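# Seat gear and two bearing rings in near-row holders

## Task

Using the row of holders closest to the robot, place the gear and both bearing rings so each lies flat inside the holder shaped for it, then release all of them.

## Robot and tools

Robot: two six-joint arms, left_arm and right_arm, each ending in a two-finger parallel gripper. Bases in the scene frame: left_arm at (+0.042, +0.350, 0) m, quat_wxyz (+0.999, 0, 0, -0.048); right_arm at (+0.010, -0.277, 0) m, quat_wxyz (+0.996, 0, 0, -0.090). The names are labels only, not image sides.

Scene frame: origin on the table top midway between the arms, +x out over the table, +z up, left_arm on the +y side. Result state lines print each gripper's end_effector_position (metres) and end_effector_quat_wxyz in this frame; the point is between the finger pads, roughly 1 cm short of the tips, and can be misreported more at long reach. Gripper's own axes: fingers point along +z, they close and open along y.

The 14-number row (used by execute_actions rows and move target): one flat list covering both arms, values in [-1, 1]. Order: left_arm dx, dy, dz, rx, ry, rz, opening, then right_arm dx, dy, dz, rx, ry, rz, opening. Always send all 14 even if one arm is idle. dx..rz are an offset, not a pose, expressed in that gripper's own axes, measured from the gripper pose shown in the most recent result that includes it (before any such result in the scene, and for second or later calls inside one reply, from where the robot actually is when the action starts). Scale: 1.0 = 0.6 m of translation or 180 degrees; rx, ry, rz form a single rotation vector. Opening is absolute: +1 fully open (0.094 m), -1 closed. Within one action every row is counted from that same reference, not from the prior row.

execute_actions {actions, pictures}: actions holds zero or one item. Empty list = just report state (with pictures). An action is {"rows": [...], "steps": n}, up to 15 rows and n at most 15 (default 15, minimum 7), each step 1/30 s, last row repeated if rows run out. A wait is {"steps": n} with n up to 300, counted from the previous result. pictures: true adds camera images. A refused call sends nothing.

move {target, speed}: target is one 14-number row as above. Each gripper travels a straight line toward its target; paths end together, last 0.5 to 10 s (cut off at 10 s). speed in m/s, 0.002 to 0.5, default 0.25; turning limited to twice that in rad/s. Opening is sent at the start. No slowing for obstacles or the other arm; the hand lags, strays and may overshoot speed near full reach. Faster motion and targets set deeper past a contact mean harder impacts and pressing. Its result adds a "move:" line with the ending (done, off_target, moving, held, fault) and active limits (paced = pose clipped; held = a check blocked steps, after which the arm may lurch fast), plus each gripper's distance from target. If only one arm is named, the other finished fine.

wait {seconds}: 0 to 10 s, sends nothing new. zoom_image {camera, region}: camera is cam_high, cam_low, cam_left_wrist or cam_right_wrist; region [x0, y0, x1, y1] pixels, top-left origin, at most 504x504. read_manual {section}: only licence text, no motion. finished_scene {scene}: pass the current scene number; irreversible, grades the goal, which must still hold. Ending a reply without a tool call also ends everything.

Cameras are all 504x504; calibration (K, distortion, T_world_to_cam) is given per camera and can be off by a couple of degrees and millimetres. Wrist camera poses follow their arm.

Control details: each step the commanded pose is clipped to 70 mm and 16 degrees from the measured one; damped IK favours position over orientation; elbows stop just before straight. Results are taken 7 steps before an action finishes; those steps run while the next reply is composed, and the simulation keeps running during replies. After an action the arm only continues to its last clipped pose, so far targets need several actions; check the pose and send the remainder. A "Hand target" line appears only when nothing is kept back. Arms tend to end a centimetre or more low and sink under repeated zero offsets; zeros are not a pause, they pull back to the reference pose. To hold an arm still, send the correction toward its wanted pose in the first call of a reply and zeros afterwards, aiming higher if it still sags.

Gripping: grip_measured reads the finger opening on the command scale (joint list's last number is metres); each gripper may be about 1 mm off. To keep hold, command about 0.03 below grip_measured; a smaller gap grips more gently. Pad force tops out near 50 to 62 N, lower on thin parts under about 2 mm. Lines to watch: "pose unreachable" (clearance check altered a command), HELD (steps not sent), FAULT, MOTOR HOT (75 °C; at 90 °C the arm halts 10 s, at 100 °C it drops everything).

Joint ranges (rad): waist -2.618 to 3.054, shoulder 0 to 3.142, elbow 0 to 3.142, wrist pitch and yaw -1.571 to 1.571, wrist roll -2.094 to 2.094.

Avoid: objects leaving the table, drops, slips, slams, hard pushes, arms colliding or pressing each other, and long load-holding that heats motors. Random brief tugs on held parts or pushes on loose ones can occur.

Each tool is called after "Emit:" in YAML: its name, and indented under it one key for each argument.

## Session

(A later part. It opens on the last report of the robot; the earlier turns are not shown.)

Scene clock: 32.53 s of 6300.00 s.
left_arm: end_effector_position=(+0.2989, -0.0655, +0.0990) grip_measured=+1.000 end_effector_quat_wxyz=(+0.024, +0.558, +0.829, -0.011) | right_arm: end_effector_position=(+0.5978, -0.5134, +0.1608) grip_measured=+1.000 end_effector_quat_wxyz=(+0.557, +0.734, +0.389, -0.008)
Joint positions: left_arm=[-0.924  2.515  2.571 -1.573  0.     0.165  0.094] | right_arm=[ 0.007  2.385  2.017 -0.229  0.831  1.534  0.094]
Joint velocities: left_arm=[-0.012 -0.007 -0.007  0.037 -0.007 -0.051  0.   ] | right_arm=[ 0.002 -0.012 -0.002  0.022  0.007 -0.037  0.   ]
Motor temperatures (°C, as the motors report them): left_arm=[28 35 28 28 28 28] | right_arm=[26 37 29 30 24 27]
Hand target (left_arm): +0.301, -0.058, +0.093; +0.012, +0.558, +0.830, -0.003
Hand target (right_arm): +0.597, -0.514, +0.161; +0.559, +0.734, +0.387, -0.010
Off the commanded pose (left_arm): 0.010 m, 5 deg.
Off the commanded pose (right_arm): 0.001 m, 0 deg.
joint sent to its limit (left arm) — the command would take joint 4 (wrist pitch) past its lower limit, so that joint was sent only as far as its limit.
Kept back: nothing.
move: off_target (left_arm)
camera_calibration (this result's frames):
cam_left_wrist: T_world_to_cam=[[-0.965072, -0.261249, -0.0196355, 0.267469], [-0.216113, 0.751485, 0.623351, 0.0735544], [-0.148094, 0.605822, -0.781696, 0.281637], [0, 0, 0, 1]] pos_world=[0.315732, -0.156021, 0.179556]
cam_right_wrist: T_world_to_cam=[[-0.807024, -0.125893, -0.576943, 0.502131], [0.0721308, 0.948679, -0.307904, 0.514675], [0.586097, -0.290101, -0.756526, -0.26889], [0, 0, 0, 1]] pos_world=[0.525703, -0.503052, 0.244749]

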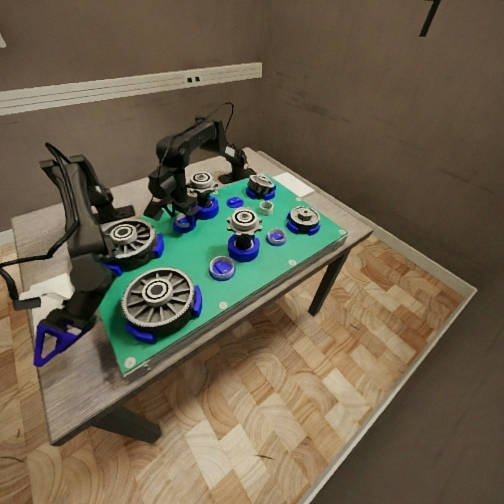

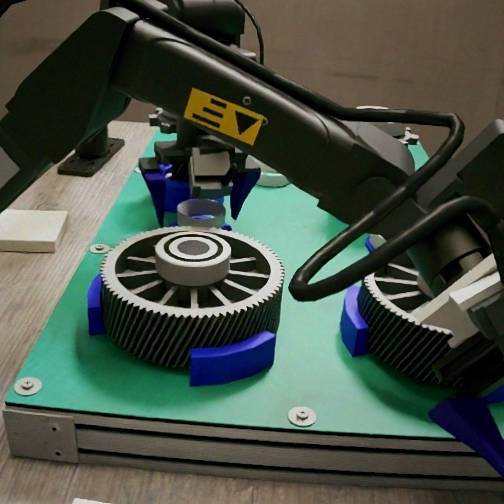

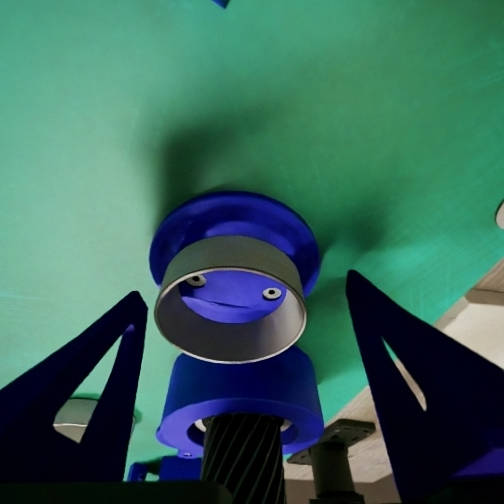

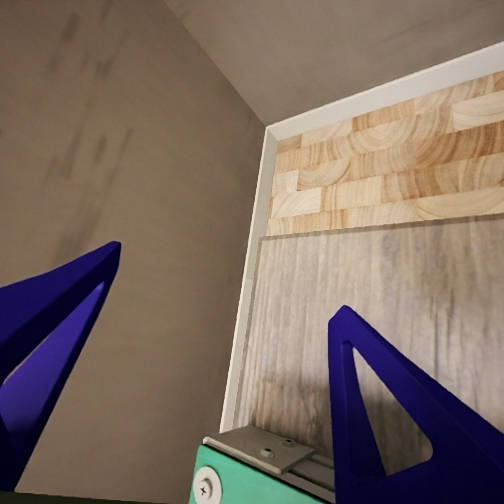

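Emit:
move:
  target: [0.025,0.008,0.018,0,0.02,0,1,0,0,0,0,0,0,1]
  speed: 0.03

Emit:
move:
  target: [0,0,0,0,0,0,0.2,0,0,0,0,0,0,1]

Scene clock: 34.07 s of 6300.00 s.
left_arm: end_effector_position=(+0.2951, -0.0575, +0.0869) grip_measured=+1.000 end_effector_quat_wxyz=(+0.003, +0.559, +0.829, +0.002) | right_arm: end_effector_position=(+0.5987, -0.5127, +0.1603) grip_measured=+1.000 end_effector_quat_wxyz=(+0.556, +0.734, +0.390, -0.005)
Joint positions: left_arm=[-0.924  2.515  2.522 -1.574 -0.005  0.167  0.094] | right_arm=[ 0.007  2.385  2.017 -0.229  0.824  1.534  0.094]
Joint velocities: left_arm=[ 0.002 -0.002  0.012 -0.022 -0.022 -0.022  0.   ] | right_arm=[ 0.002 -0.012 -0.007 -0.007  0.037 -0.022  0.   ]
Motor temperatures (°C, as the motors report them): left_arm=[28 35 28 28 28 28] | right_arm=[26 37 29 30 24 27]
Hand target (left_arm): +0.298, -0.051, +0.087; -0.002, +0.559, +0.829, +0.006
Hand target (right_arm): +0.598, -0.513, +0.161; +0.557, +0.734, +0.389, -0.008
Off the commanded pose (left_arm): 0.008 m, 1 deg.
Off the commanded pose (right_arm): 0.001 m, 0 deg.
Kept back: nothing.
move: done
camera_calibration (this result's frames):
cam_left_wrist: T_world_to_cam=[[-0.965745, -0.259247, -0.0112801, 0.265291], [-0.201833, 0.723124, 0.660572, 0.0651432], [-0.163094, 0.640221, -0.750678, 0.270429], [0, 0, 0, 1]] pos_world=[0.313457, -0.151465, 0.162966]
cam_right_wrist: T_world_to_cam=[[-0.805916, -0.128281, -0.577965, 0.500909], [0.0669409, 0.950237, -0.304251, 0.517125], [0.588233, -0.28389, -0.757224, -0.267571], [0, 0, 0, 1]] pos_world=[0.526468, -0.503094, 0.244233]

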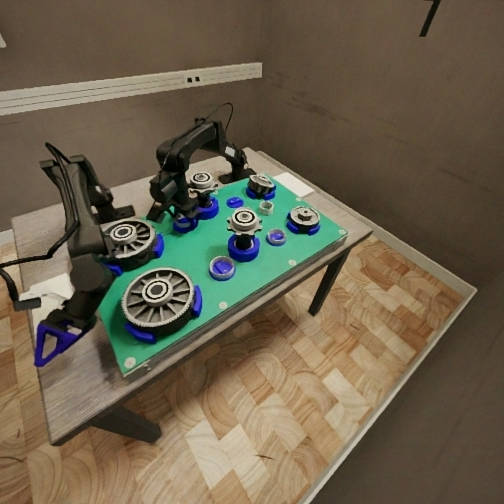

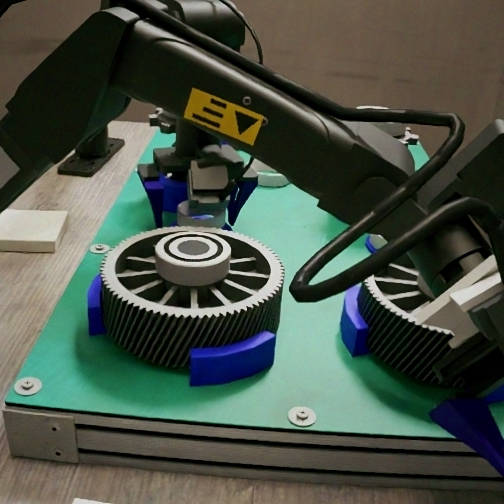

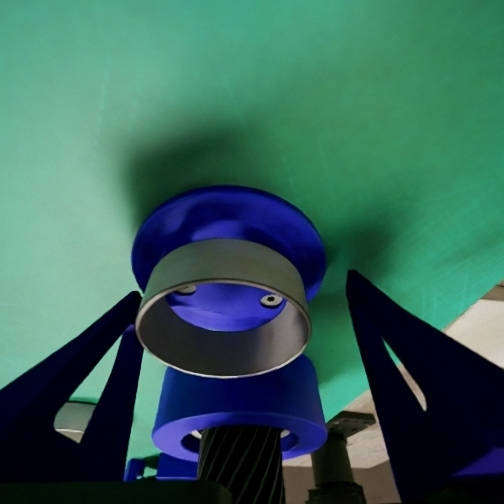

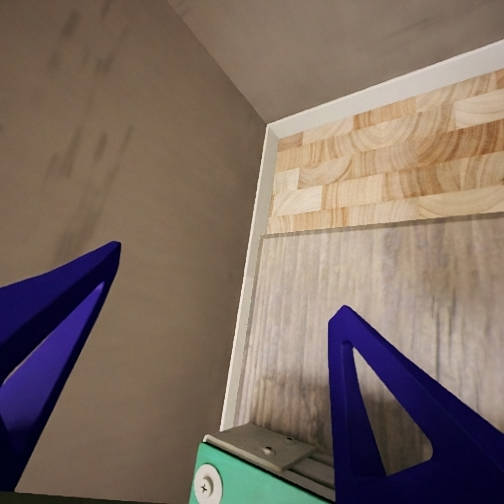

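Scene clock: 34.57 s of 6300.00 s.
left_arm: end_effector_position=(+0.2969, -0.0562, +0.0892) grip_measured=+0.290 end_effector_quat_wxyz=(+0.007, +0.558, +0.830, +0.004) | right_arm: end_effector_position=(+0.5996, -0.5120, +0.1598) grip_measured=+1.000 end_effector_quat_wxyz=(+0.555, +0.734, +0.392, -0.003)
Joint positions: left_arm=[-0.922  2.51   2.522 -1.575 -0.014  0.167  0.061] | right_arm=[ 0.007  2.385  2.017 -0.229  0.817  1.534  0.094]
Joint velocities: left_arm=[ 0.017 -0.002 -0.012  0.007 -0.066  0.022  0.001] | right_arm=[ 0.012 -0.017 -0.002  0.022  0.066  0.037  0.   ]
Motor temperatures (°C, as the motors report them): left_arm=[28 35 28 28 28 28] | right_arm=[26 37 29 30 24 27]
Hand target (left_arm): +0.295, -0.057, +0.087; +0.003, +0.559, +0.829, +0.001
Hand target (right_arm): +0.599, -0.513, +0.160; +0.556, +0.734, +0.391, -0.005
Off the commanded pose (left_arm): 0.003 m, 1 deg.
Off the commanded pose (right_arm): 0.001 m, 0 deg.
Kept back: nothing.
move: done
camera_calibration (this result's frames):
cam_left_wrist: T_world_to_cam=[[-0.965197, -0.260756, -0.0200452, 0.26788], [-0.208795, 0.722169, 0.659452, 0.0651981], [-0.15748, 0.640686, -0.75148, 0.270067], [0, 0, 0, 1]] pos_world=[0.3147, -0.150261, 0.165325]
cam_right_wrist: T_world_to_cam=[[-0.804794, -0.13066, -0.578994, 0.499686], [0.0617398, 0.951751, -0.300596, 0.519564], [0.590334, -0.277665, -0.757897, -0.266234], [0, 0, 0, 1]] pos_world=[0.527234, -0.50313, 0.243717]

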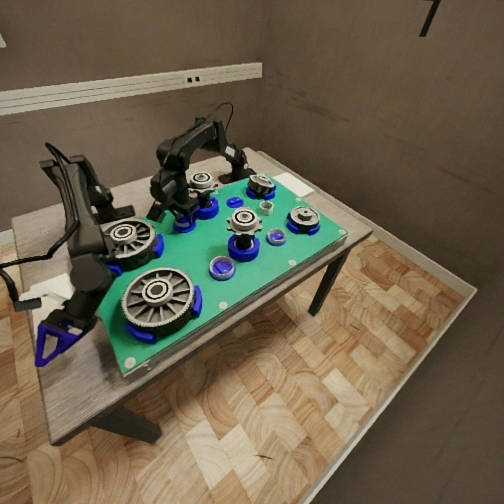

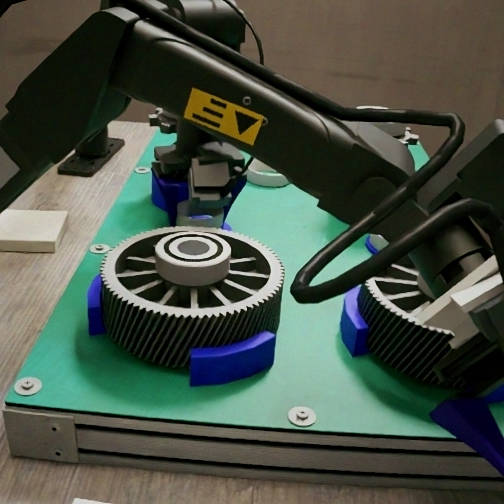

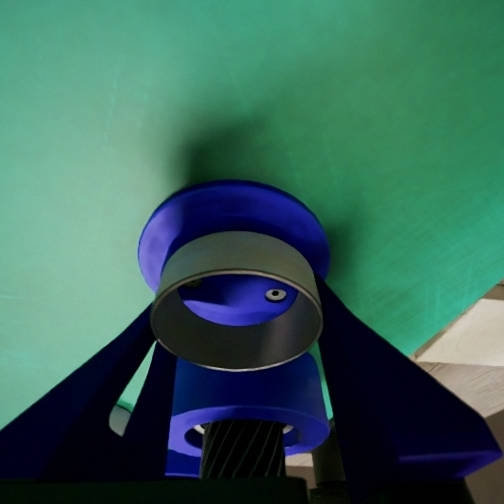

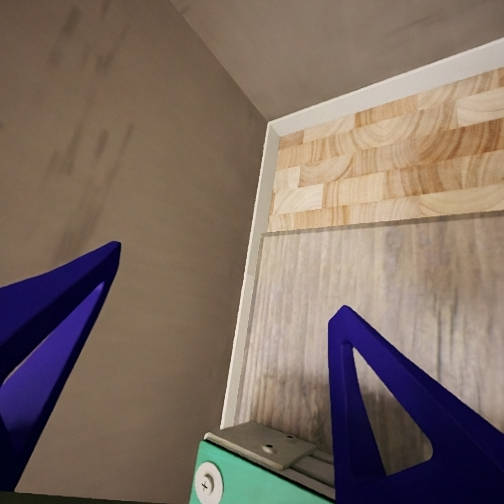

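Emit:
move:
  target: [-0.02,0,-0.06,0,0,0,0.2,0,0,0,0,0,0,1]
  speed: 0.08

Emit:
move:
  target: [-0.03,0,-0.25,0,-0.12,0,0.2,0,0,0,0,0,0,1]
  speed: 0.15

Scene clock: 35.80 s of 6300.00 s.
left_arm: end_effector_position=(+0.2999, -0.0610, +0.1062) grip_measured=+0.290 end_effector_quat_wxyz=(+0.029, +0.558, +0.829, -0.005) | right_arm: end_effector_position=(+0.6004, -0.5113, +0.1593) grip_measured=+1.000 end_effector_quat_wxyz=(+0.554, +0.734, +0.394, -0.000)
Joint positions: left_arm=[-0.922  2.494  2.562 -1.582 -0.014  0.167  0.061] | right_arm=[ 0.007  2.385  2.017 -0.229  0.81   1.534  0.094]
Joint velocities: left_arm=[-0.007 -0.002  0.002 -0.037  0.051 -0.007 -0.001] | right_arm=[-0.007 -0.002 -0.007 -0.051 -0.051 -0.007  0.   ]
Motor temperatures (°C, as the motors report them): left_arm=[28 36 29 28 28 28] | right_arm=[26 38 29 30 24 27]
Hand target (left_arm): +0.301, -0.066, +0.125; +0.051, +0.557, +0.829, -0.016
Hand target (right_arm): +0.600, -0.512, +0.160; +0.555, +0.734, +0.392, -0.003
Off the commanded pose (left_arm): 0.020 m, 3 deg.
Off the commanded pose (right_arm): 0.001 m, 0 deg.
joint sent to its limit (left arm) — the command would take joint 4 (wrist pitch) past its lower limit, so that joint was sent only as far as its limit.
Kept back: nothing.
move: off_target (left_arm)
camera_calibration (this result's frames):
cam_left_wrist: T_world_to_cam=[[-0.964501, -0.26187, -0.0340878, 0.271111], [-0.225219, 0.748289, 0.623972, 0.0683448], [-0.137892, 0.609499, -0.780703, 0.281705], [0, 0, 0, 1]] pos_world=[0.315724, -0.151845, 0.186525]
cam_right_wrist: T_world_to_cam=[[-0.803658, -0.133028, -0.580032, 0.498461], [0.0565278, 0.953222, -0.296939, 0.521992], [0.5924, -0.271425, -0.758545, -0.264878], [0, 0, 0, 1]] pos_world=[0.528, -0.50316, 0.243201]

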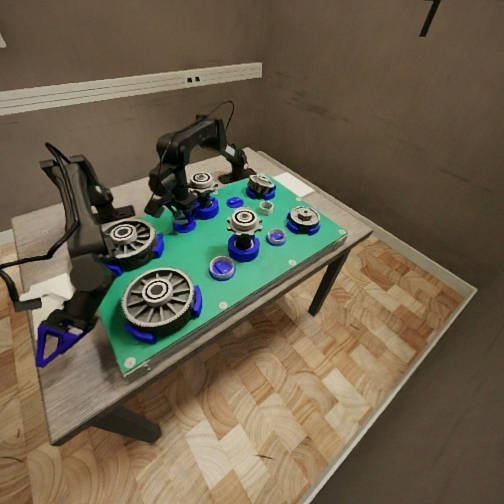

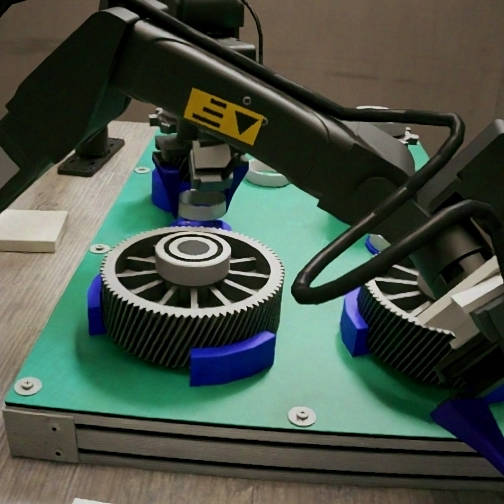

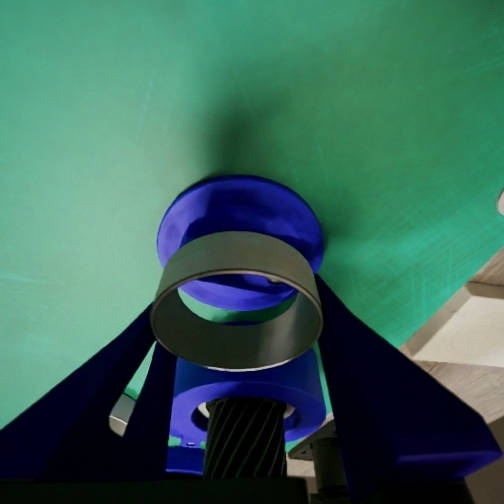

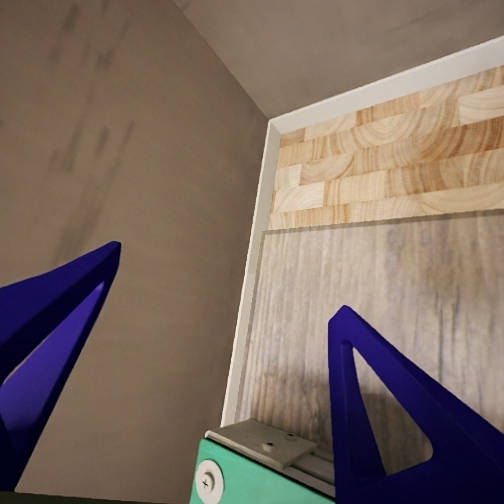

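Scene clock: 37.43 s of 6300.00 s.
left_arm: end_effector_position=(+0.2995, -0.0706, +0.2398) grip_measured=+0.290 end_effector_quat_wxyz=(+0.173, +0.547, +0.813, -0.100) | right_arm: end_effector_position=(+0.6013, -0.5106, +0.1588) grip_measured=+1.000 end_effector_quat_wxyz=(+0.552, +0.733, +0.396, +0.002)
Joint positions: left_arm=[-0.913  2.296  2.704 -1.579  0.041  0.167  0.061] | right_arm=[ 0.007  2.385  2.017 -0.229  0.803  1.534  0.094]
Joint velocities: left_arm=[ 0.002 -0.012 -0.007 -0.037  0.037 -0.022 -0.   ] | right_arm=[ 0.002 -0.002  0.002 -0.037 -0.007  0.051  0.   ]
Motor temperatures (°C, as the motors report them): left_arm=[28 37 29 28 28 28] | right_arm=[26 38 29 30 24 27]
Hand target (left_arm): +0.301, -0.068, +0.255; +0.188, +0.544, +0.810, -0.111
Hand target (right_arm): +0.600, -0.511, +0.159; +0.554, +0.734, +0.394, -0.000
Off the commanded pose (left_arm): 0.017 m, 2 deg.
Off the commanded pose (right_arm): 0.001 m, 0 deg.
joint sent to its limit (left arm) — the command would take joint 4 (wrist pitch) past its lower limit, so that joint was sent only as far as its limit.
Kept back: nothing.
move: off_target (left_arm)
camera_calibration (this result's frames):
cam_left_wrist: T_world_to_cam=[[-0.957743, -0.27649, -0.0792623, 0.280469], [-0.287094, 0.902184, 0.321932, 0.0939297], [-0.0175017, 0.331084, -0.943439, 0.375145], [0, 0, 0, 1]] pos_world=[0.302149, -0.1314, 0.345918]
cam_right_wrist: T_world_to_cam=[[-0.802508, -0.135386, -0.581078, 0.497235], [0.0513052, 0.954649, -0.29328, 0.52441], [0.594431, -0.265172, -0.759168, -0.263506], [0, 0, 0, 1]] pos_world=[0.528766, -0.503183, 0.242686]

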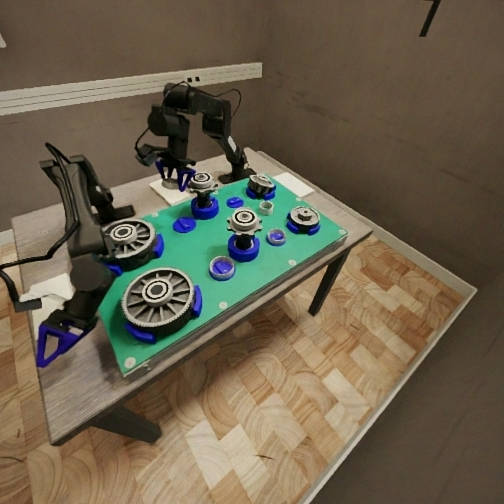

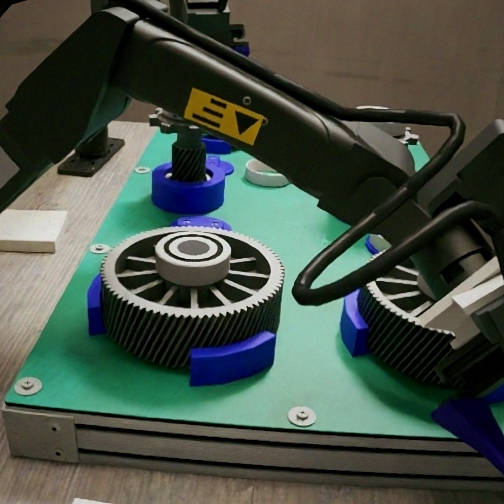

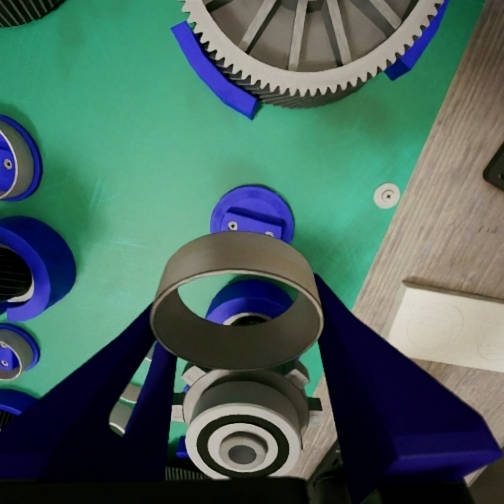

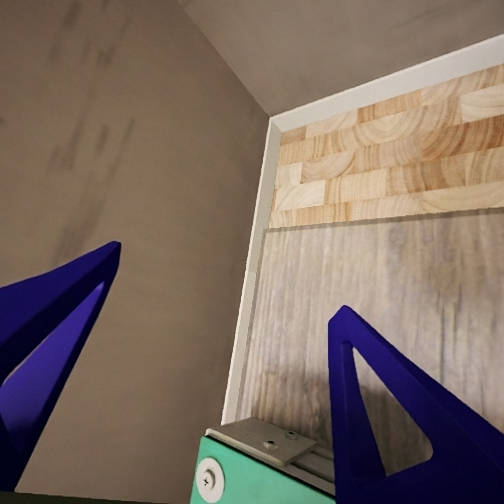

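Emit:
move:
  target: [0.326,0.158,-0.197,0,0,-0.375,0.2,0,0,0,0,0,0,1]

Scene clock: 40.50 s of 6300.00 s.
left_arm: end_effector_position=(+0.3019, +0.1712, +0.2644) grip_measured=+0.290 end_effector_quat_wxyz=(+0.084, +0.008, +0.981, -0.172) | right_arm: end_effector_position=(+0.6022, -0.5099, +0.1583) grip_measured=+1.000 end_effector_quat_wxyz=(+0.551, +0.733, +0.398, +0.005)
Joint positions: left_arm=[-0.382  1.543  1.772 -1.486  0.228 -0.496  0.061] | right_arm=[ 0.007  2.385  2.017 -0.229  0.796  1.535  0.094]
Joint velocities: left_arm=[ 0.012  0.002 -0.007 -0.022  0.022  0.066 -0.001] | right_arm=[-0.007  0.007  0.002 -0.037  0.051 -0.022  0.   ]
Motor temperatures (°C, as the motors report them): left_arm=[28 36 29 28 28 28] | right_arm=[26 38 29 30 24 27]
Hand target (left_arm): +0.297, +0.174, +0.268; +0.084, +0.003, +0.980, -0.179
Hand target (right_arm): +0.601, -0.511, +0.159; +0.552, +0.734, +0.396, +0.003
Off the commanded pose (left_arm): 0.011 m, 1 deg.
Off the commanded pose (right_arm): 0.001 m, 0 deg.
Kept back: nothing.
move: off_target (left_arm)
camera_calibration (this result's frames):
cam_left_wrist: T_world_to_cam=[[-0.164745, -0.936919, 0.308289, 0.12275], [-0.836564, 0.298308, 0.459536, 0.101453], [-0.522513, -0.182197, -0.832937, 0.529453], [0, 0, 0, 1]] pos_world=[0.381741, 0.181207, 0.356537]
cam_right_wrist: T_world_to_cam=[[-0.801186, -0.137514, -0.582401, 0.496066], [0.0463041, 0.956075, -0.289442, 0.52667], [0.596621, -0.258864, -0.759626, -0.262234], [0, 0, 0, 1]] pos_world=[0.529508, -0.503203, 0.24215]

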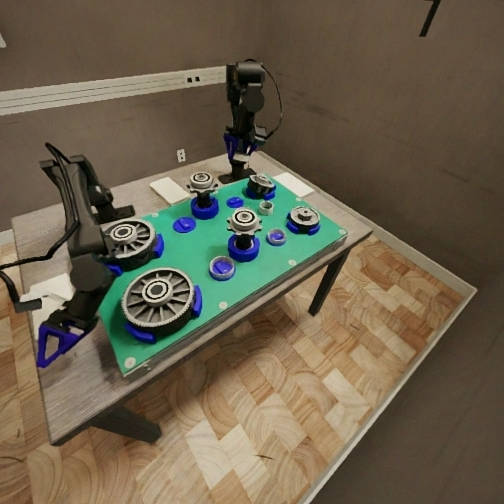

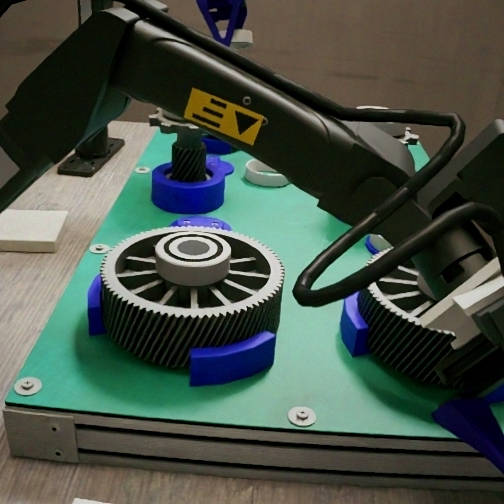

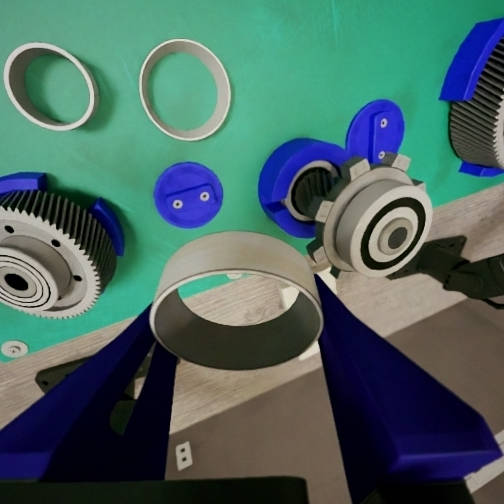

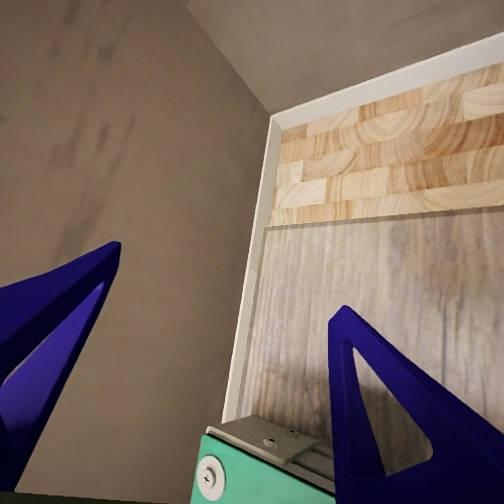

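Emit:
move:
  target: [0,0.02,0,-0.11,0,-0.005,0.2,0,0,0,0,0,0,1]

Emit:
move:
  target: [0.053,-0.012,0.225,0,0.054,0,0.2,0,0,0,0,0,0,1]
  speed: 0.15

Scene clock: 42.00 s of 6300.00 s.
left_arm: end_effector_position=(+0.3032, +0.1831, +0.2543) grip_measured=+0.290 end_effector_quat_wxyz=(+0.114, -0.009, +0.993, -0.031) | right_arm: end_effector_position=(+0.6030, -0.5092, +0.1578) grip_measured=+1.000 end_effector_quat_wxyz=(+0.550, +0.733, +0.400, +0.008)
Joint positions: left_arm=[-0.524  1.608  1.835 -1.577 -0.083 -0.629  0.061] | right_arm=[ 0.007  2.385  2.017 -0.229  0.79   1.535  0.094]
Joint velocities: left_arm=[-0.007 -0.007 -0.007 -0.066  0.022 -0.066  0.   ] | right_arm=[-0.012  0.007  0.002  0.022 -0.022 -0.007  0.   ]
Motor temperatures (°C, as the motors report them): left_arm=[28 36 29 28 28 28] | right_arm=[26 38 29 30 24 27]
Hand target (left_arm): +0.303, +0.183, +0.261; +0.124, -0.011, +0.992, -0.030
Hand target (right_arm): +0.602, -0.510, +0.158; +0.551, +0.733, +0.398, +0.005
Off the commanded pose (left_arm): 0.006 m, 5 deg.
Off the commanded pose (right_arm): 0.001 m, 0 deg.
joint sent to its limit (left arm) — the command would take joint 4 (wrist pitch) past its lower limit, so that joint was sent only as far as its limit.
Kept back: nothing.
move: off_target (left_arm)
camera_calibration (this result's frames):
cam_left_wrist: T_world_to_cam=[[-0.106366, -0.993825, 0.0315882, 0.200385], [-0.87512, 0.10865, 0.47155, 0.146943], [-0.472071, 0.0225135, -0.881273, 0.483369], [0, 0, 0, 1]] pos_world=[0.378092, 0.1723, 0.350359]
cam_right_wrist: T_world_to_cam=[[-0.800009, -0.139848, -0.583463, 0.494837], [0.0410605, 0.957415, -0.285779, 0.529066], [0.598582, -0.252583, -0.760198, -0.260825], [0, 0, 0, 1]] pos_world=[0.530276, -0.503214, 0.241636]

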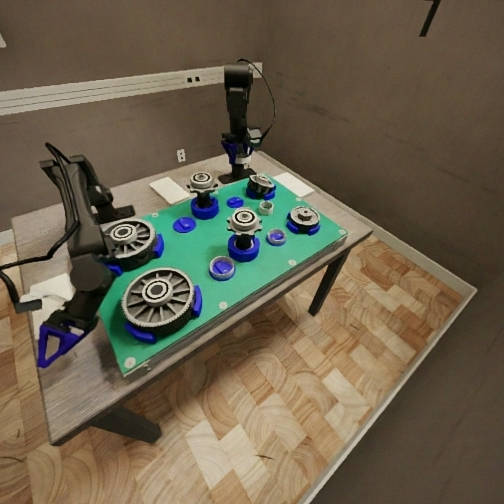

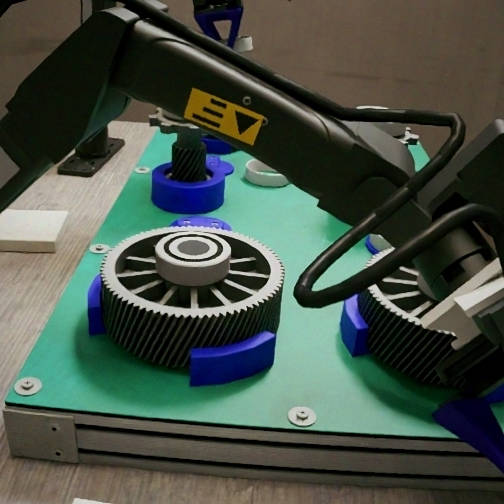

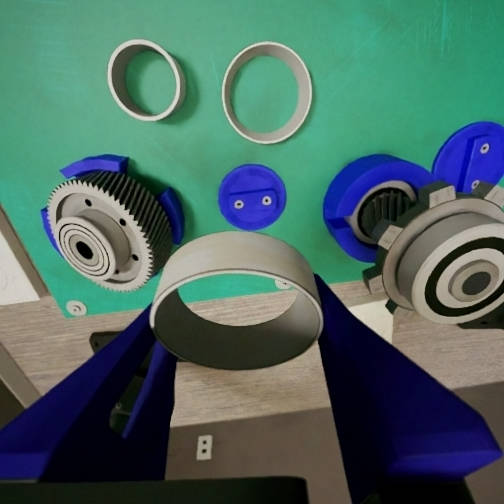

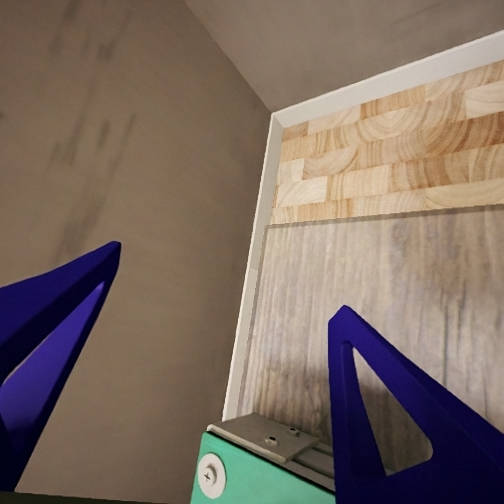

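Scene clock: 43.53 s of 6300.00 s.
left_arm: end_effector_position=(+0.2988, +0.1648, +0.1159) grip_measured=+0.290 end_effector_quat_wxyz=(+0.020, -0.005, +0.999, -0.024) | right_arm: end_effector_position=(+0.6039, -0.5084, +0.1573) grip_measured=+1.000 end_effector_quat_wxyz=(+0.548, +0.733, +0.402, +0.010)
Joint positions: left_arm=[-0.524  1.683  1.375 -1.201  0.015 -0.629  0.061] | right_arm=[ 0.007  2.385  2.017 -0.229  0.783  1.535  0.094]
Joint velocities: left_arm=[-0.002 -0.002  0.007  0.007 -0.037 -0.007  0.   ] | right_arm=[ 0.002 -0.012 -0.007 -0.037  0.066  0.007  0.   ]
Motor temperatures (°C, as the motors report them): left_arm=[28 35 29 28 28 28] | right_arm=[26 38 29 30 24 27]
Hand target (left_arm): +0.303, +0.164, +0.117; +0.029, -0.006, +0.999, -0.032
Hand target (right_arm): +0.603, -0.509, +0.158; +0.550, +0.733, +0.400, +0.008
Off the commanded pose (left_arm): 0.005 m, 1 deg.
Off the commanded pose (right_arm): 0.001 m, 0 deg.
Kept back: nothing.
move: done
camera_calibration (this result's frames):
cam_left_wrist: T_world_to_cam=[[-0.11358, -0.992776, 0.0386598, 0.187233], [-0.770875, 0.112607, 0.626954, 0.160545], [-0.626779, 0.0414074, -0.778096, 0.390961], [0, 0, 0, 1]] pos_world=[0.390072, 0.151613, 0.196313]
cam_right_wrist: T_world_to_cam=[[-0.798818, -0.142172, -0.584532, 0.493607], [0.0358069, 0.958712, -0.282115, 0.53145], [0.600507, -0.246288, -0.760746, -0.259399], [0, 0, 0, 1]] pos_world=[0.531043, -0.503218, 0.241122]

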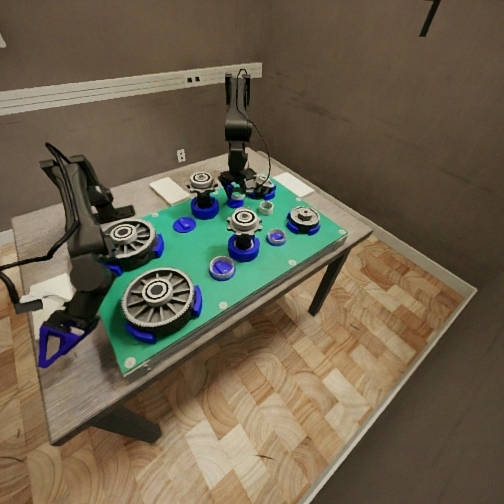

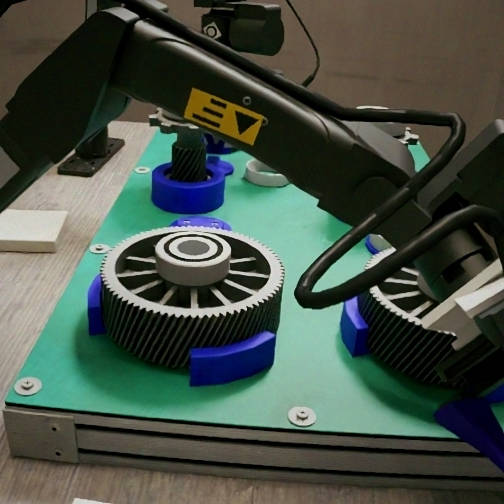

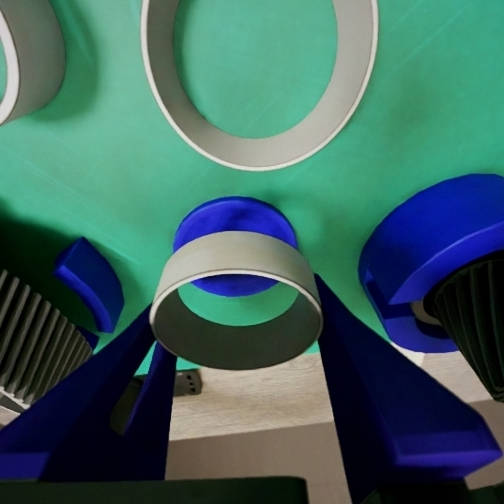

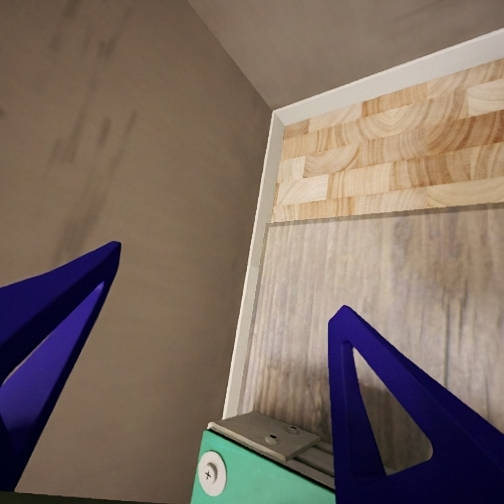

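Emit:
move:
  target: [0.011,0.007,0.03,-0.015,0.013,0,0.2,0,0,0,0,0,0,1]
  speed: 0.04

Scene clock: 44.87 s of 6300.00 s.
left_arm: end_effector_position=(+0.2954, +0.1678, +0.1005) grip_measured=+0.290 end_effector_quat_wxyz=(-0.000, -0.005, +1.000, -0.008) | right_arm: end_effector_position=(+0.6047, -0.5078, +0.1568) grip_measured=+1.000 end_effector_quat_wxyz=(+0.547, +0.733, +0.403, +0.013)
Joint positions: left_arm=[-0.524  1.721  1.359 -1.2    0.013 -0.629  0.061] | right_arm=[ 0.007  2.385  2.017 -0.229  0.776  1.535  0.094]
Joint velocities: left_arm=[-0.002  0.007  0.002 -0.037  0.051 -0.007 -0.001] | right_arm=[-0.002 -0.012 -0.007 -0.022  0.037 -0.007  0.   ]
Motor temperatures (°C, as the motors report them): left_arm=[28 35 29 28 28 28] | right_arm=[26 38 29 31 24 27]
Hand target (left_arm): +0.293, +0.168, +0.098; -0.000, -0.004, +1.000, -0.001
Hand target (right_arm): +0.604, -0.508, +0.157; +0.549, +0.733, +0.402, +0.010
Off the commanded pose (left_arm): 0.004 m, 1 deg.
Off the commanded pose (right_arm): 0.001 m, 0 deg.
Kept back: nothing.
move: done
camera_calibration (this result's frames):
cam_left_wrist: T_world_to_cam=[[-0.112457, -0.993602, 0.0104553, 0.193058], [-0.743842, 0.0911561, 0.66211, 0.159392], [-0.658827, 0.0666819, -0.749334, 0.379008], [0, 0, 0, 1]] pos_world=[0.389974, 0.152021, 0.17645]
cam_right_wrist: T_world_to_cam=[[-0.79768, -0.144356, -0.585549, 0.492444], [0.0308363, 0.959897, -0.278652, 0.533692], [0.602292, -0.240332, -0.761239, -0.258036], [0, 0, 0, 1]] pos_world=[0.531769, -0.503216, 0.240637]

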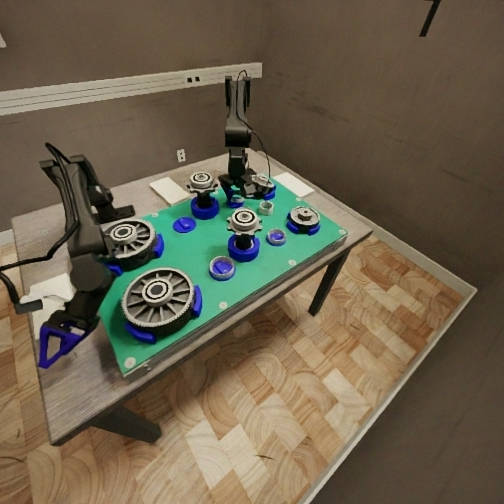

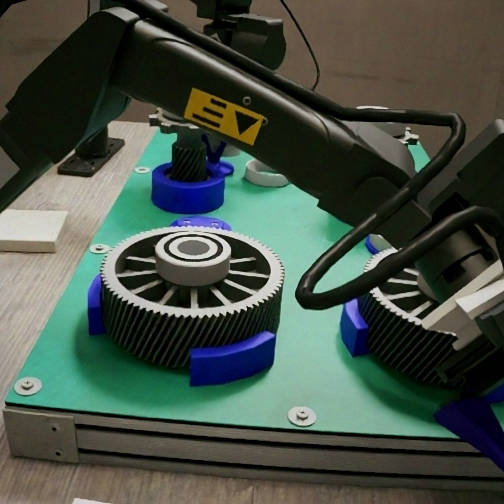

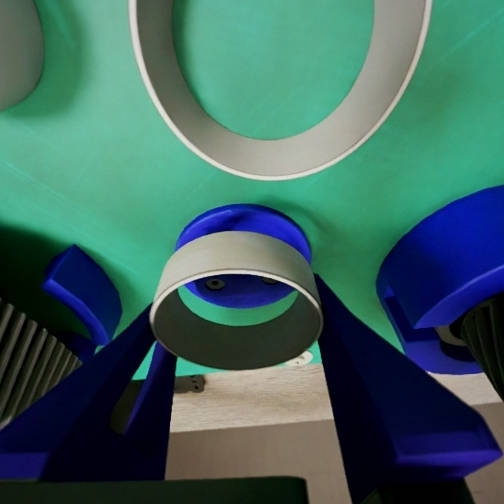

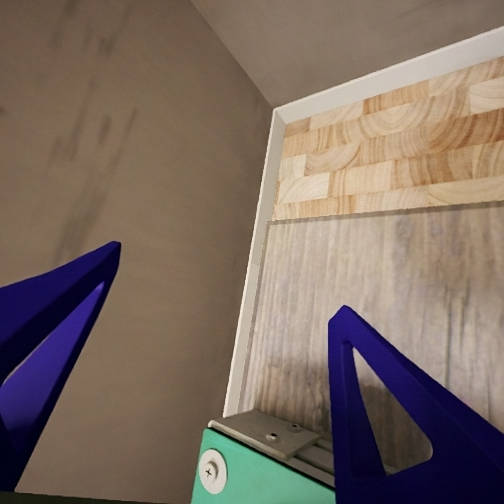

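Holder is about 2–3 mm to −y; correcting while lowering.

Emit:
move:
  target: [0.003,-0.008,0.024,-0.004,0,0,0.2,0,0,0,0,0,0,1]
  speed: 0.02

Scene clock: 46.13 s of 6300.00 s.
left_arm: end_effector_position=(+0.2931, +0.1648, +0.0894) grip_measured=+0.290 end_effector_quat_wxyz=(-0.007, -0.005, +1.000, -0.003) | right_arm: end_effector_position=(+0.6055, -0.5070, +0.1564) grip_measured=+1.000 end_effector_quat_wxyz=(+0.546, +0.733, +0.405, +0.015)
Joint positions: left_arm=[-0.536  1.741  1.338 -1.175  0.013 -0.641  0.061] | right_arm=[ 0.007  2.385  2.017 -0.229  0.769  1.535  0.094]
Joint velocities: left_arm=[-0.007  0.012 -0.002 -0.051 -0.11  -0.022  0.   ] | right_arm=[-0.002 -0.002 -0.007  0.051 -0.007 -0.007  0.   ]
Motor temperatures (°C, as the motors report them): left_arm=[28 35 29 28 28 28] | right_arm=[26 38 29 31 24 27]
Hand target (left_arm): +0.294, +0.163, +0.086; -0.001, -0.005, +1.000, -0.001
Hand target (right_arm): +0.605, -0.508, +0.157; +0.547, +0.733, +0.403, +0.013
Off the commanded pose (left_arm): 0.004 m, 1 deg.
Off the commanded pose (right_arm): 0.001 m, 0 deg.
Kept back: nothing.
move: done
camera_calibration (this result's frames):
cam_left_wrist: T_world_to_cam=[[-0.112753, -0.993619, 0.002906, 0.190722], [-0.73547, 0.085425, 0.672151, 0.162766], [-0.66811, 0.0736499, -0.740408, 0.370156], [0, 0, 0, 1]] pos_world=[0.388519, 0.148339, 0.164109]
cam_right_wrist: T_world_to_cam=[[-0.796308, -0.146432, -0.5869, 0.491274], [0.0257947, 0.961153, -0.274807, 0.53591], [0.604341, -0.23397, -0.761597, -0.256694], [0, 0, 0, 1]] pos_world=[0.532513, -0.503212, 0.240103]

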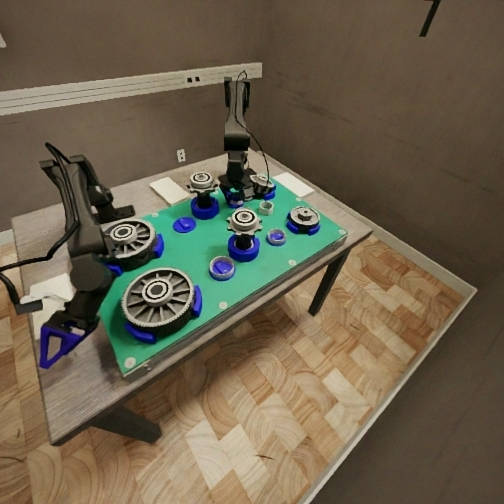

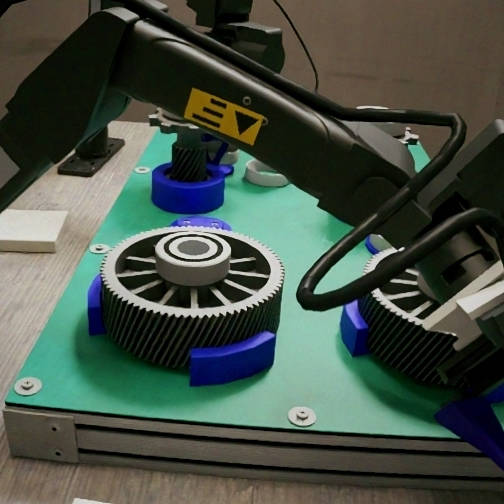

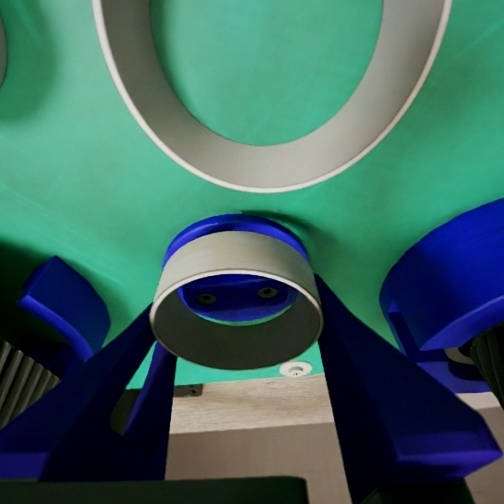

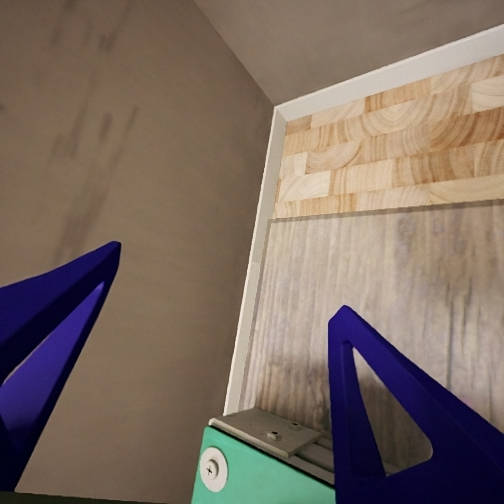

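Emit:
move:
  target: [-0.003,0.002,0.018,0,0,0,0.2,0,0,0,0,0,0,1]
  speed: 0.015

Emit:
move:
  target: [0,0,-0.01,0,0,0,0.8,0,0,0,0,0,0,1]
  speed: 0.01

Scene clock: 47.40 s of 6300.00 s.
left_arm: end_effector_position=(+0.2918, +0.1657, +0.0843) grip_measured=+0.290 end_effector_quat_wxyz=(-0.008, -0.005, +1.000, -0.002) | right_arm: end_effector_position=(+0.6063, -0.5063, +0.1559) grip_measured=+1.000 end_effector_quat_wxyz=(+0.545, +0.733, +0.407, +0.018)
Joint positions: left_arm=[-0.536  1.742  1.318 -1.158  0.013 -0.641  0.061] | right_arm=[ 0.007  2.385  2.017 -0.229  0.763  1.535  0.094]
Joint velocities: left_arm=[-0.002  0.007 -0.017 -0.007 -0.081 -0.051 -0.001] | right_arm=[-0.002  0.007 -0.012 -0.007  0.081  0.022  0.   ]
Motor temperatures (°C, as the motors report them): left_arm=[28 34 29 28 28 28] | right_arm=[26 39 29 31 24 27]
Hand target (left_arm): +0.295, +0.166, +0.079; -0.007, -0.005, +1.000, -0.003
Hand target (right_arm): +0.605, -0.507, +0.156; +0.546, +0.733, +0.405, +0.015
Off the commanded pose (left_arm): 0.006 m, 0 deg.
Off the commanded pose (right_arm): 0.001 m, 0 deg.
Kept back: nothing.
move: done
camera_calibration (this result's frames):
cam_left_wrist: T_world_to_cam=[[-0.11199, -0.993709, 0.00119331, 0.191442], [-0.733665, 0.0834928, 0.674362, 0.164831], [-0.670219, 0.074646, -0.7384, 0.365724], [0, 0, 0, 1]] pos_world=[0.387486, 0.149176, 0.158666]
cam_right_wrist: T_world_to_cam=[[-0.795146, -0.148595, -0.58793, 0.490109], [0.0208066, 0.962258, -0.271343, 0.538131], [0.606061, -0.22799, -0.762044, -0.255299], [0, 0, 0, 1]] pos_world=[0.533239, -0.503199, 0.23962]

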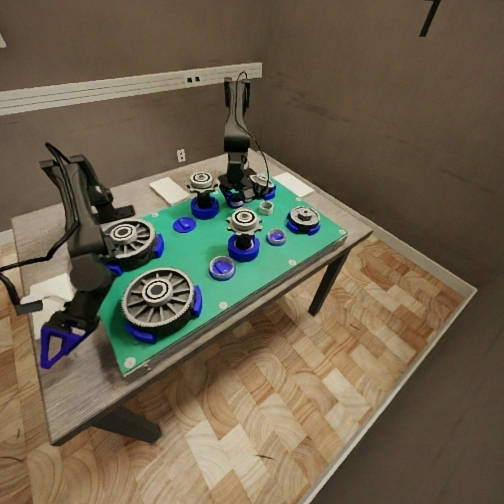

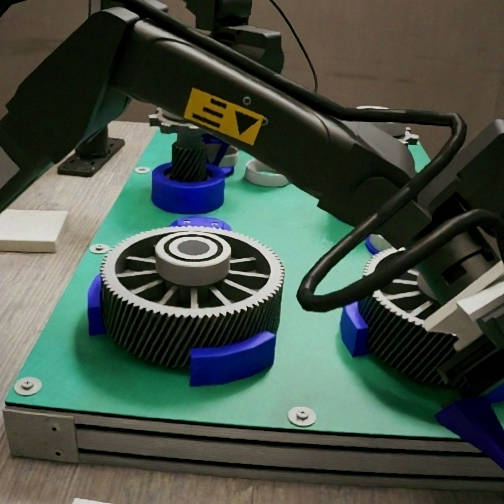

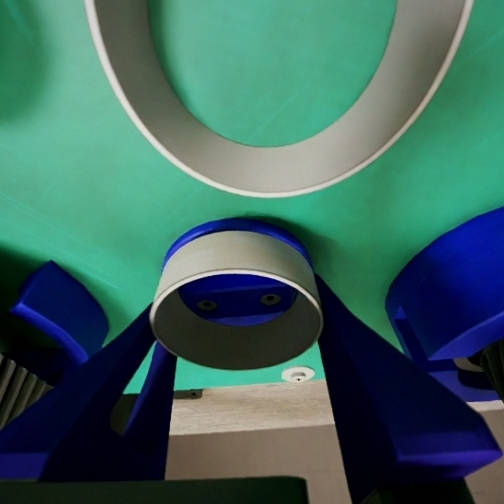

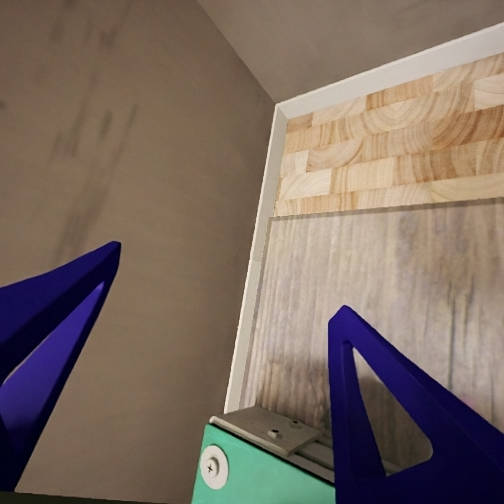

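Scene clock: 48.23 s of 6300.00 s.
left_arm: end_effector_position=(+0.2898, +0.1672, +0.0843) grip_measured=+0.798 end_effector_quat_wxyz=(-0.012, -0.005, +1.000, +0.001) | right_arm: end_effector_position=(+0.6072, -0.5056, +0.1554) grip_measured=+1.000 end_effector_quat_wxyz=(+0.543, +0.733, +0.409, +0.020)
Joint positions: left_arm=[-0.536  1.742  1.318 -1.167  0.013 -0.641  0.084] | right_arm=[ 0.007  2.385  2.017 -0.229  0.756  1.535  0.094]
Joint velocities: left_arm=[-0.007  0.002 -0.032 -0.037  0.066 -0.081  0.001] | right_arm=[ 0.012  0.007 -0.012 -0.139 -0.037 -0.066  0.   ]
Motor temperatures (°C, as the motors report them): left_arm=[28 34 29 28 28 28] | right_arm=[26 39 29 31 24 27]
Hand target (left_arm): +0.292, +0.166, +0.090; -0.008, -0.005, +1.000, -0.002
Hand target (right_arm): +0.606, -0.506, +0.156; +0.545, +0.733, +0.407, +0.018
Off the commanded pose (left_arm): 0.006 m, 1 deg.
Off the commanded pose (right_arm): 0.001 m, 0 deg.
Kept back: nothing.
move: done
camera_calibration (this result's frames):
cam_left_wrist: T_world_to_cam=[[-0.112, -0.993701, -0.00372676, 0.193082], [-0.72824, 0.0795268, 0.680692, 0.161779], [-0.676108, 0.0789512, -0.73256, 0.364806], [0, 0, 0, 1]] pos_world=[0.386087, 0.150198, 0.15784]
cam_right_wrist: T_world_to_cam=[[-0.793902, -0.150874, -0.58903, 0.488875], [0.0155163, 0.963385, -0.267674, 0.540472], [0.607847, -0.221647, -0.762492, -0.253805], [0, 0, 0, 1]] pos_world=[0.534007, -0.503179, 0.239108]

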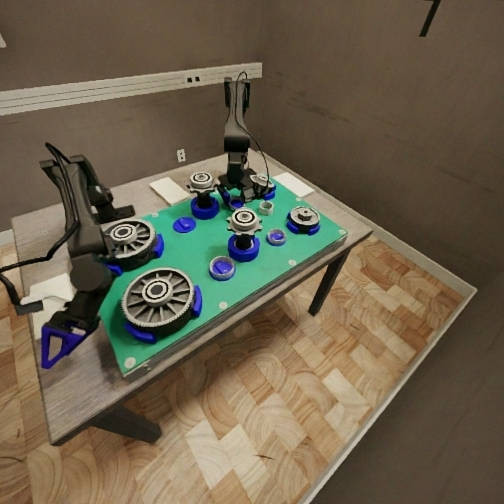

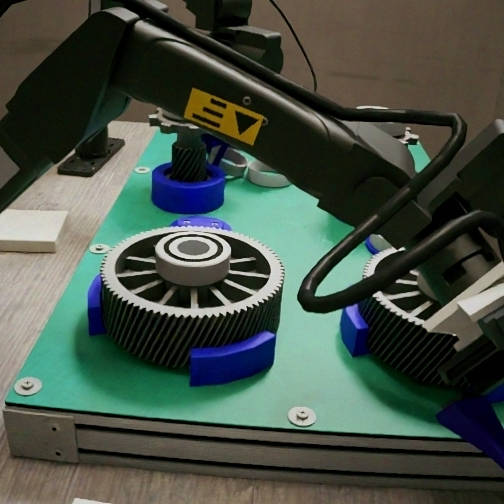

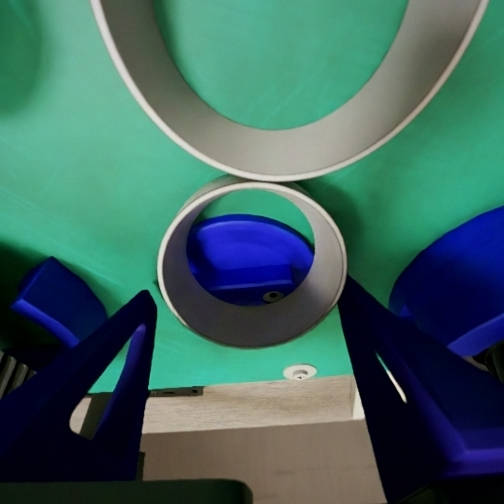

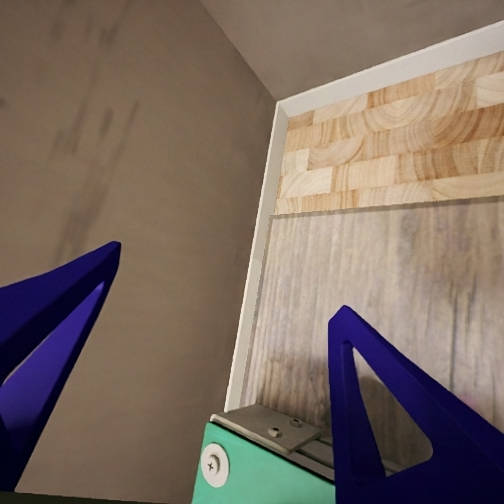

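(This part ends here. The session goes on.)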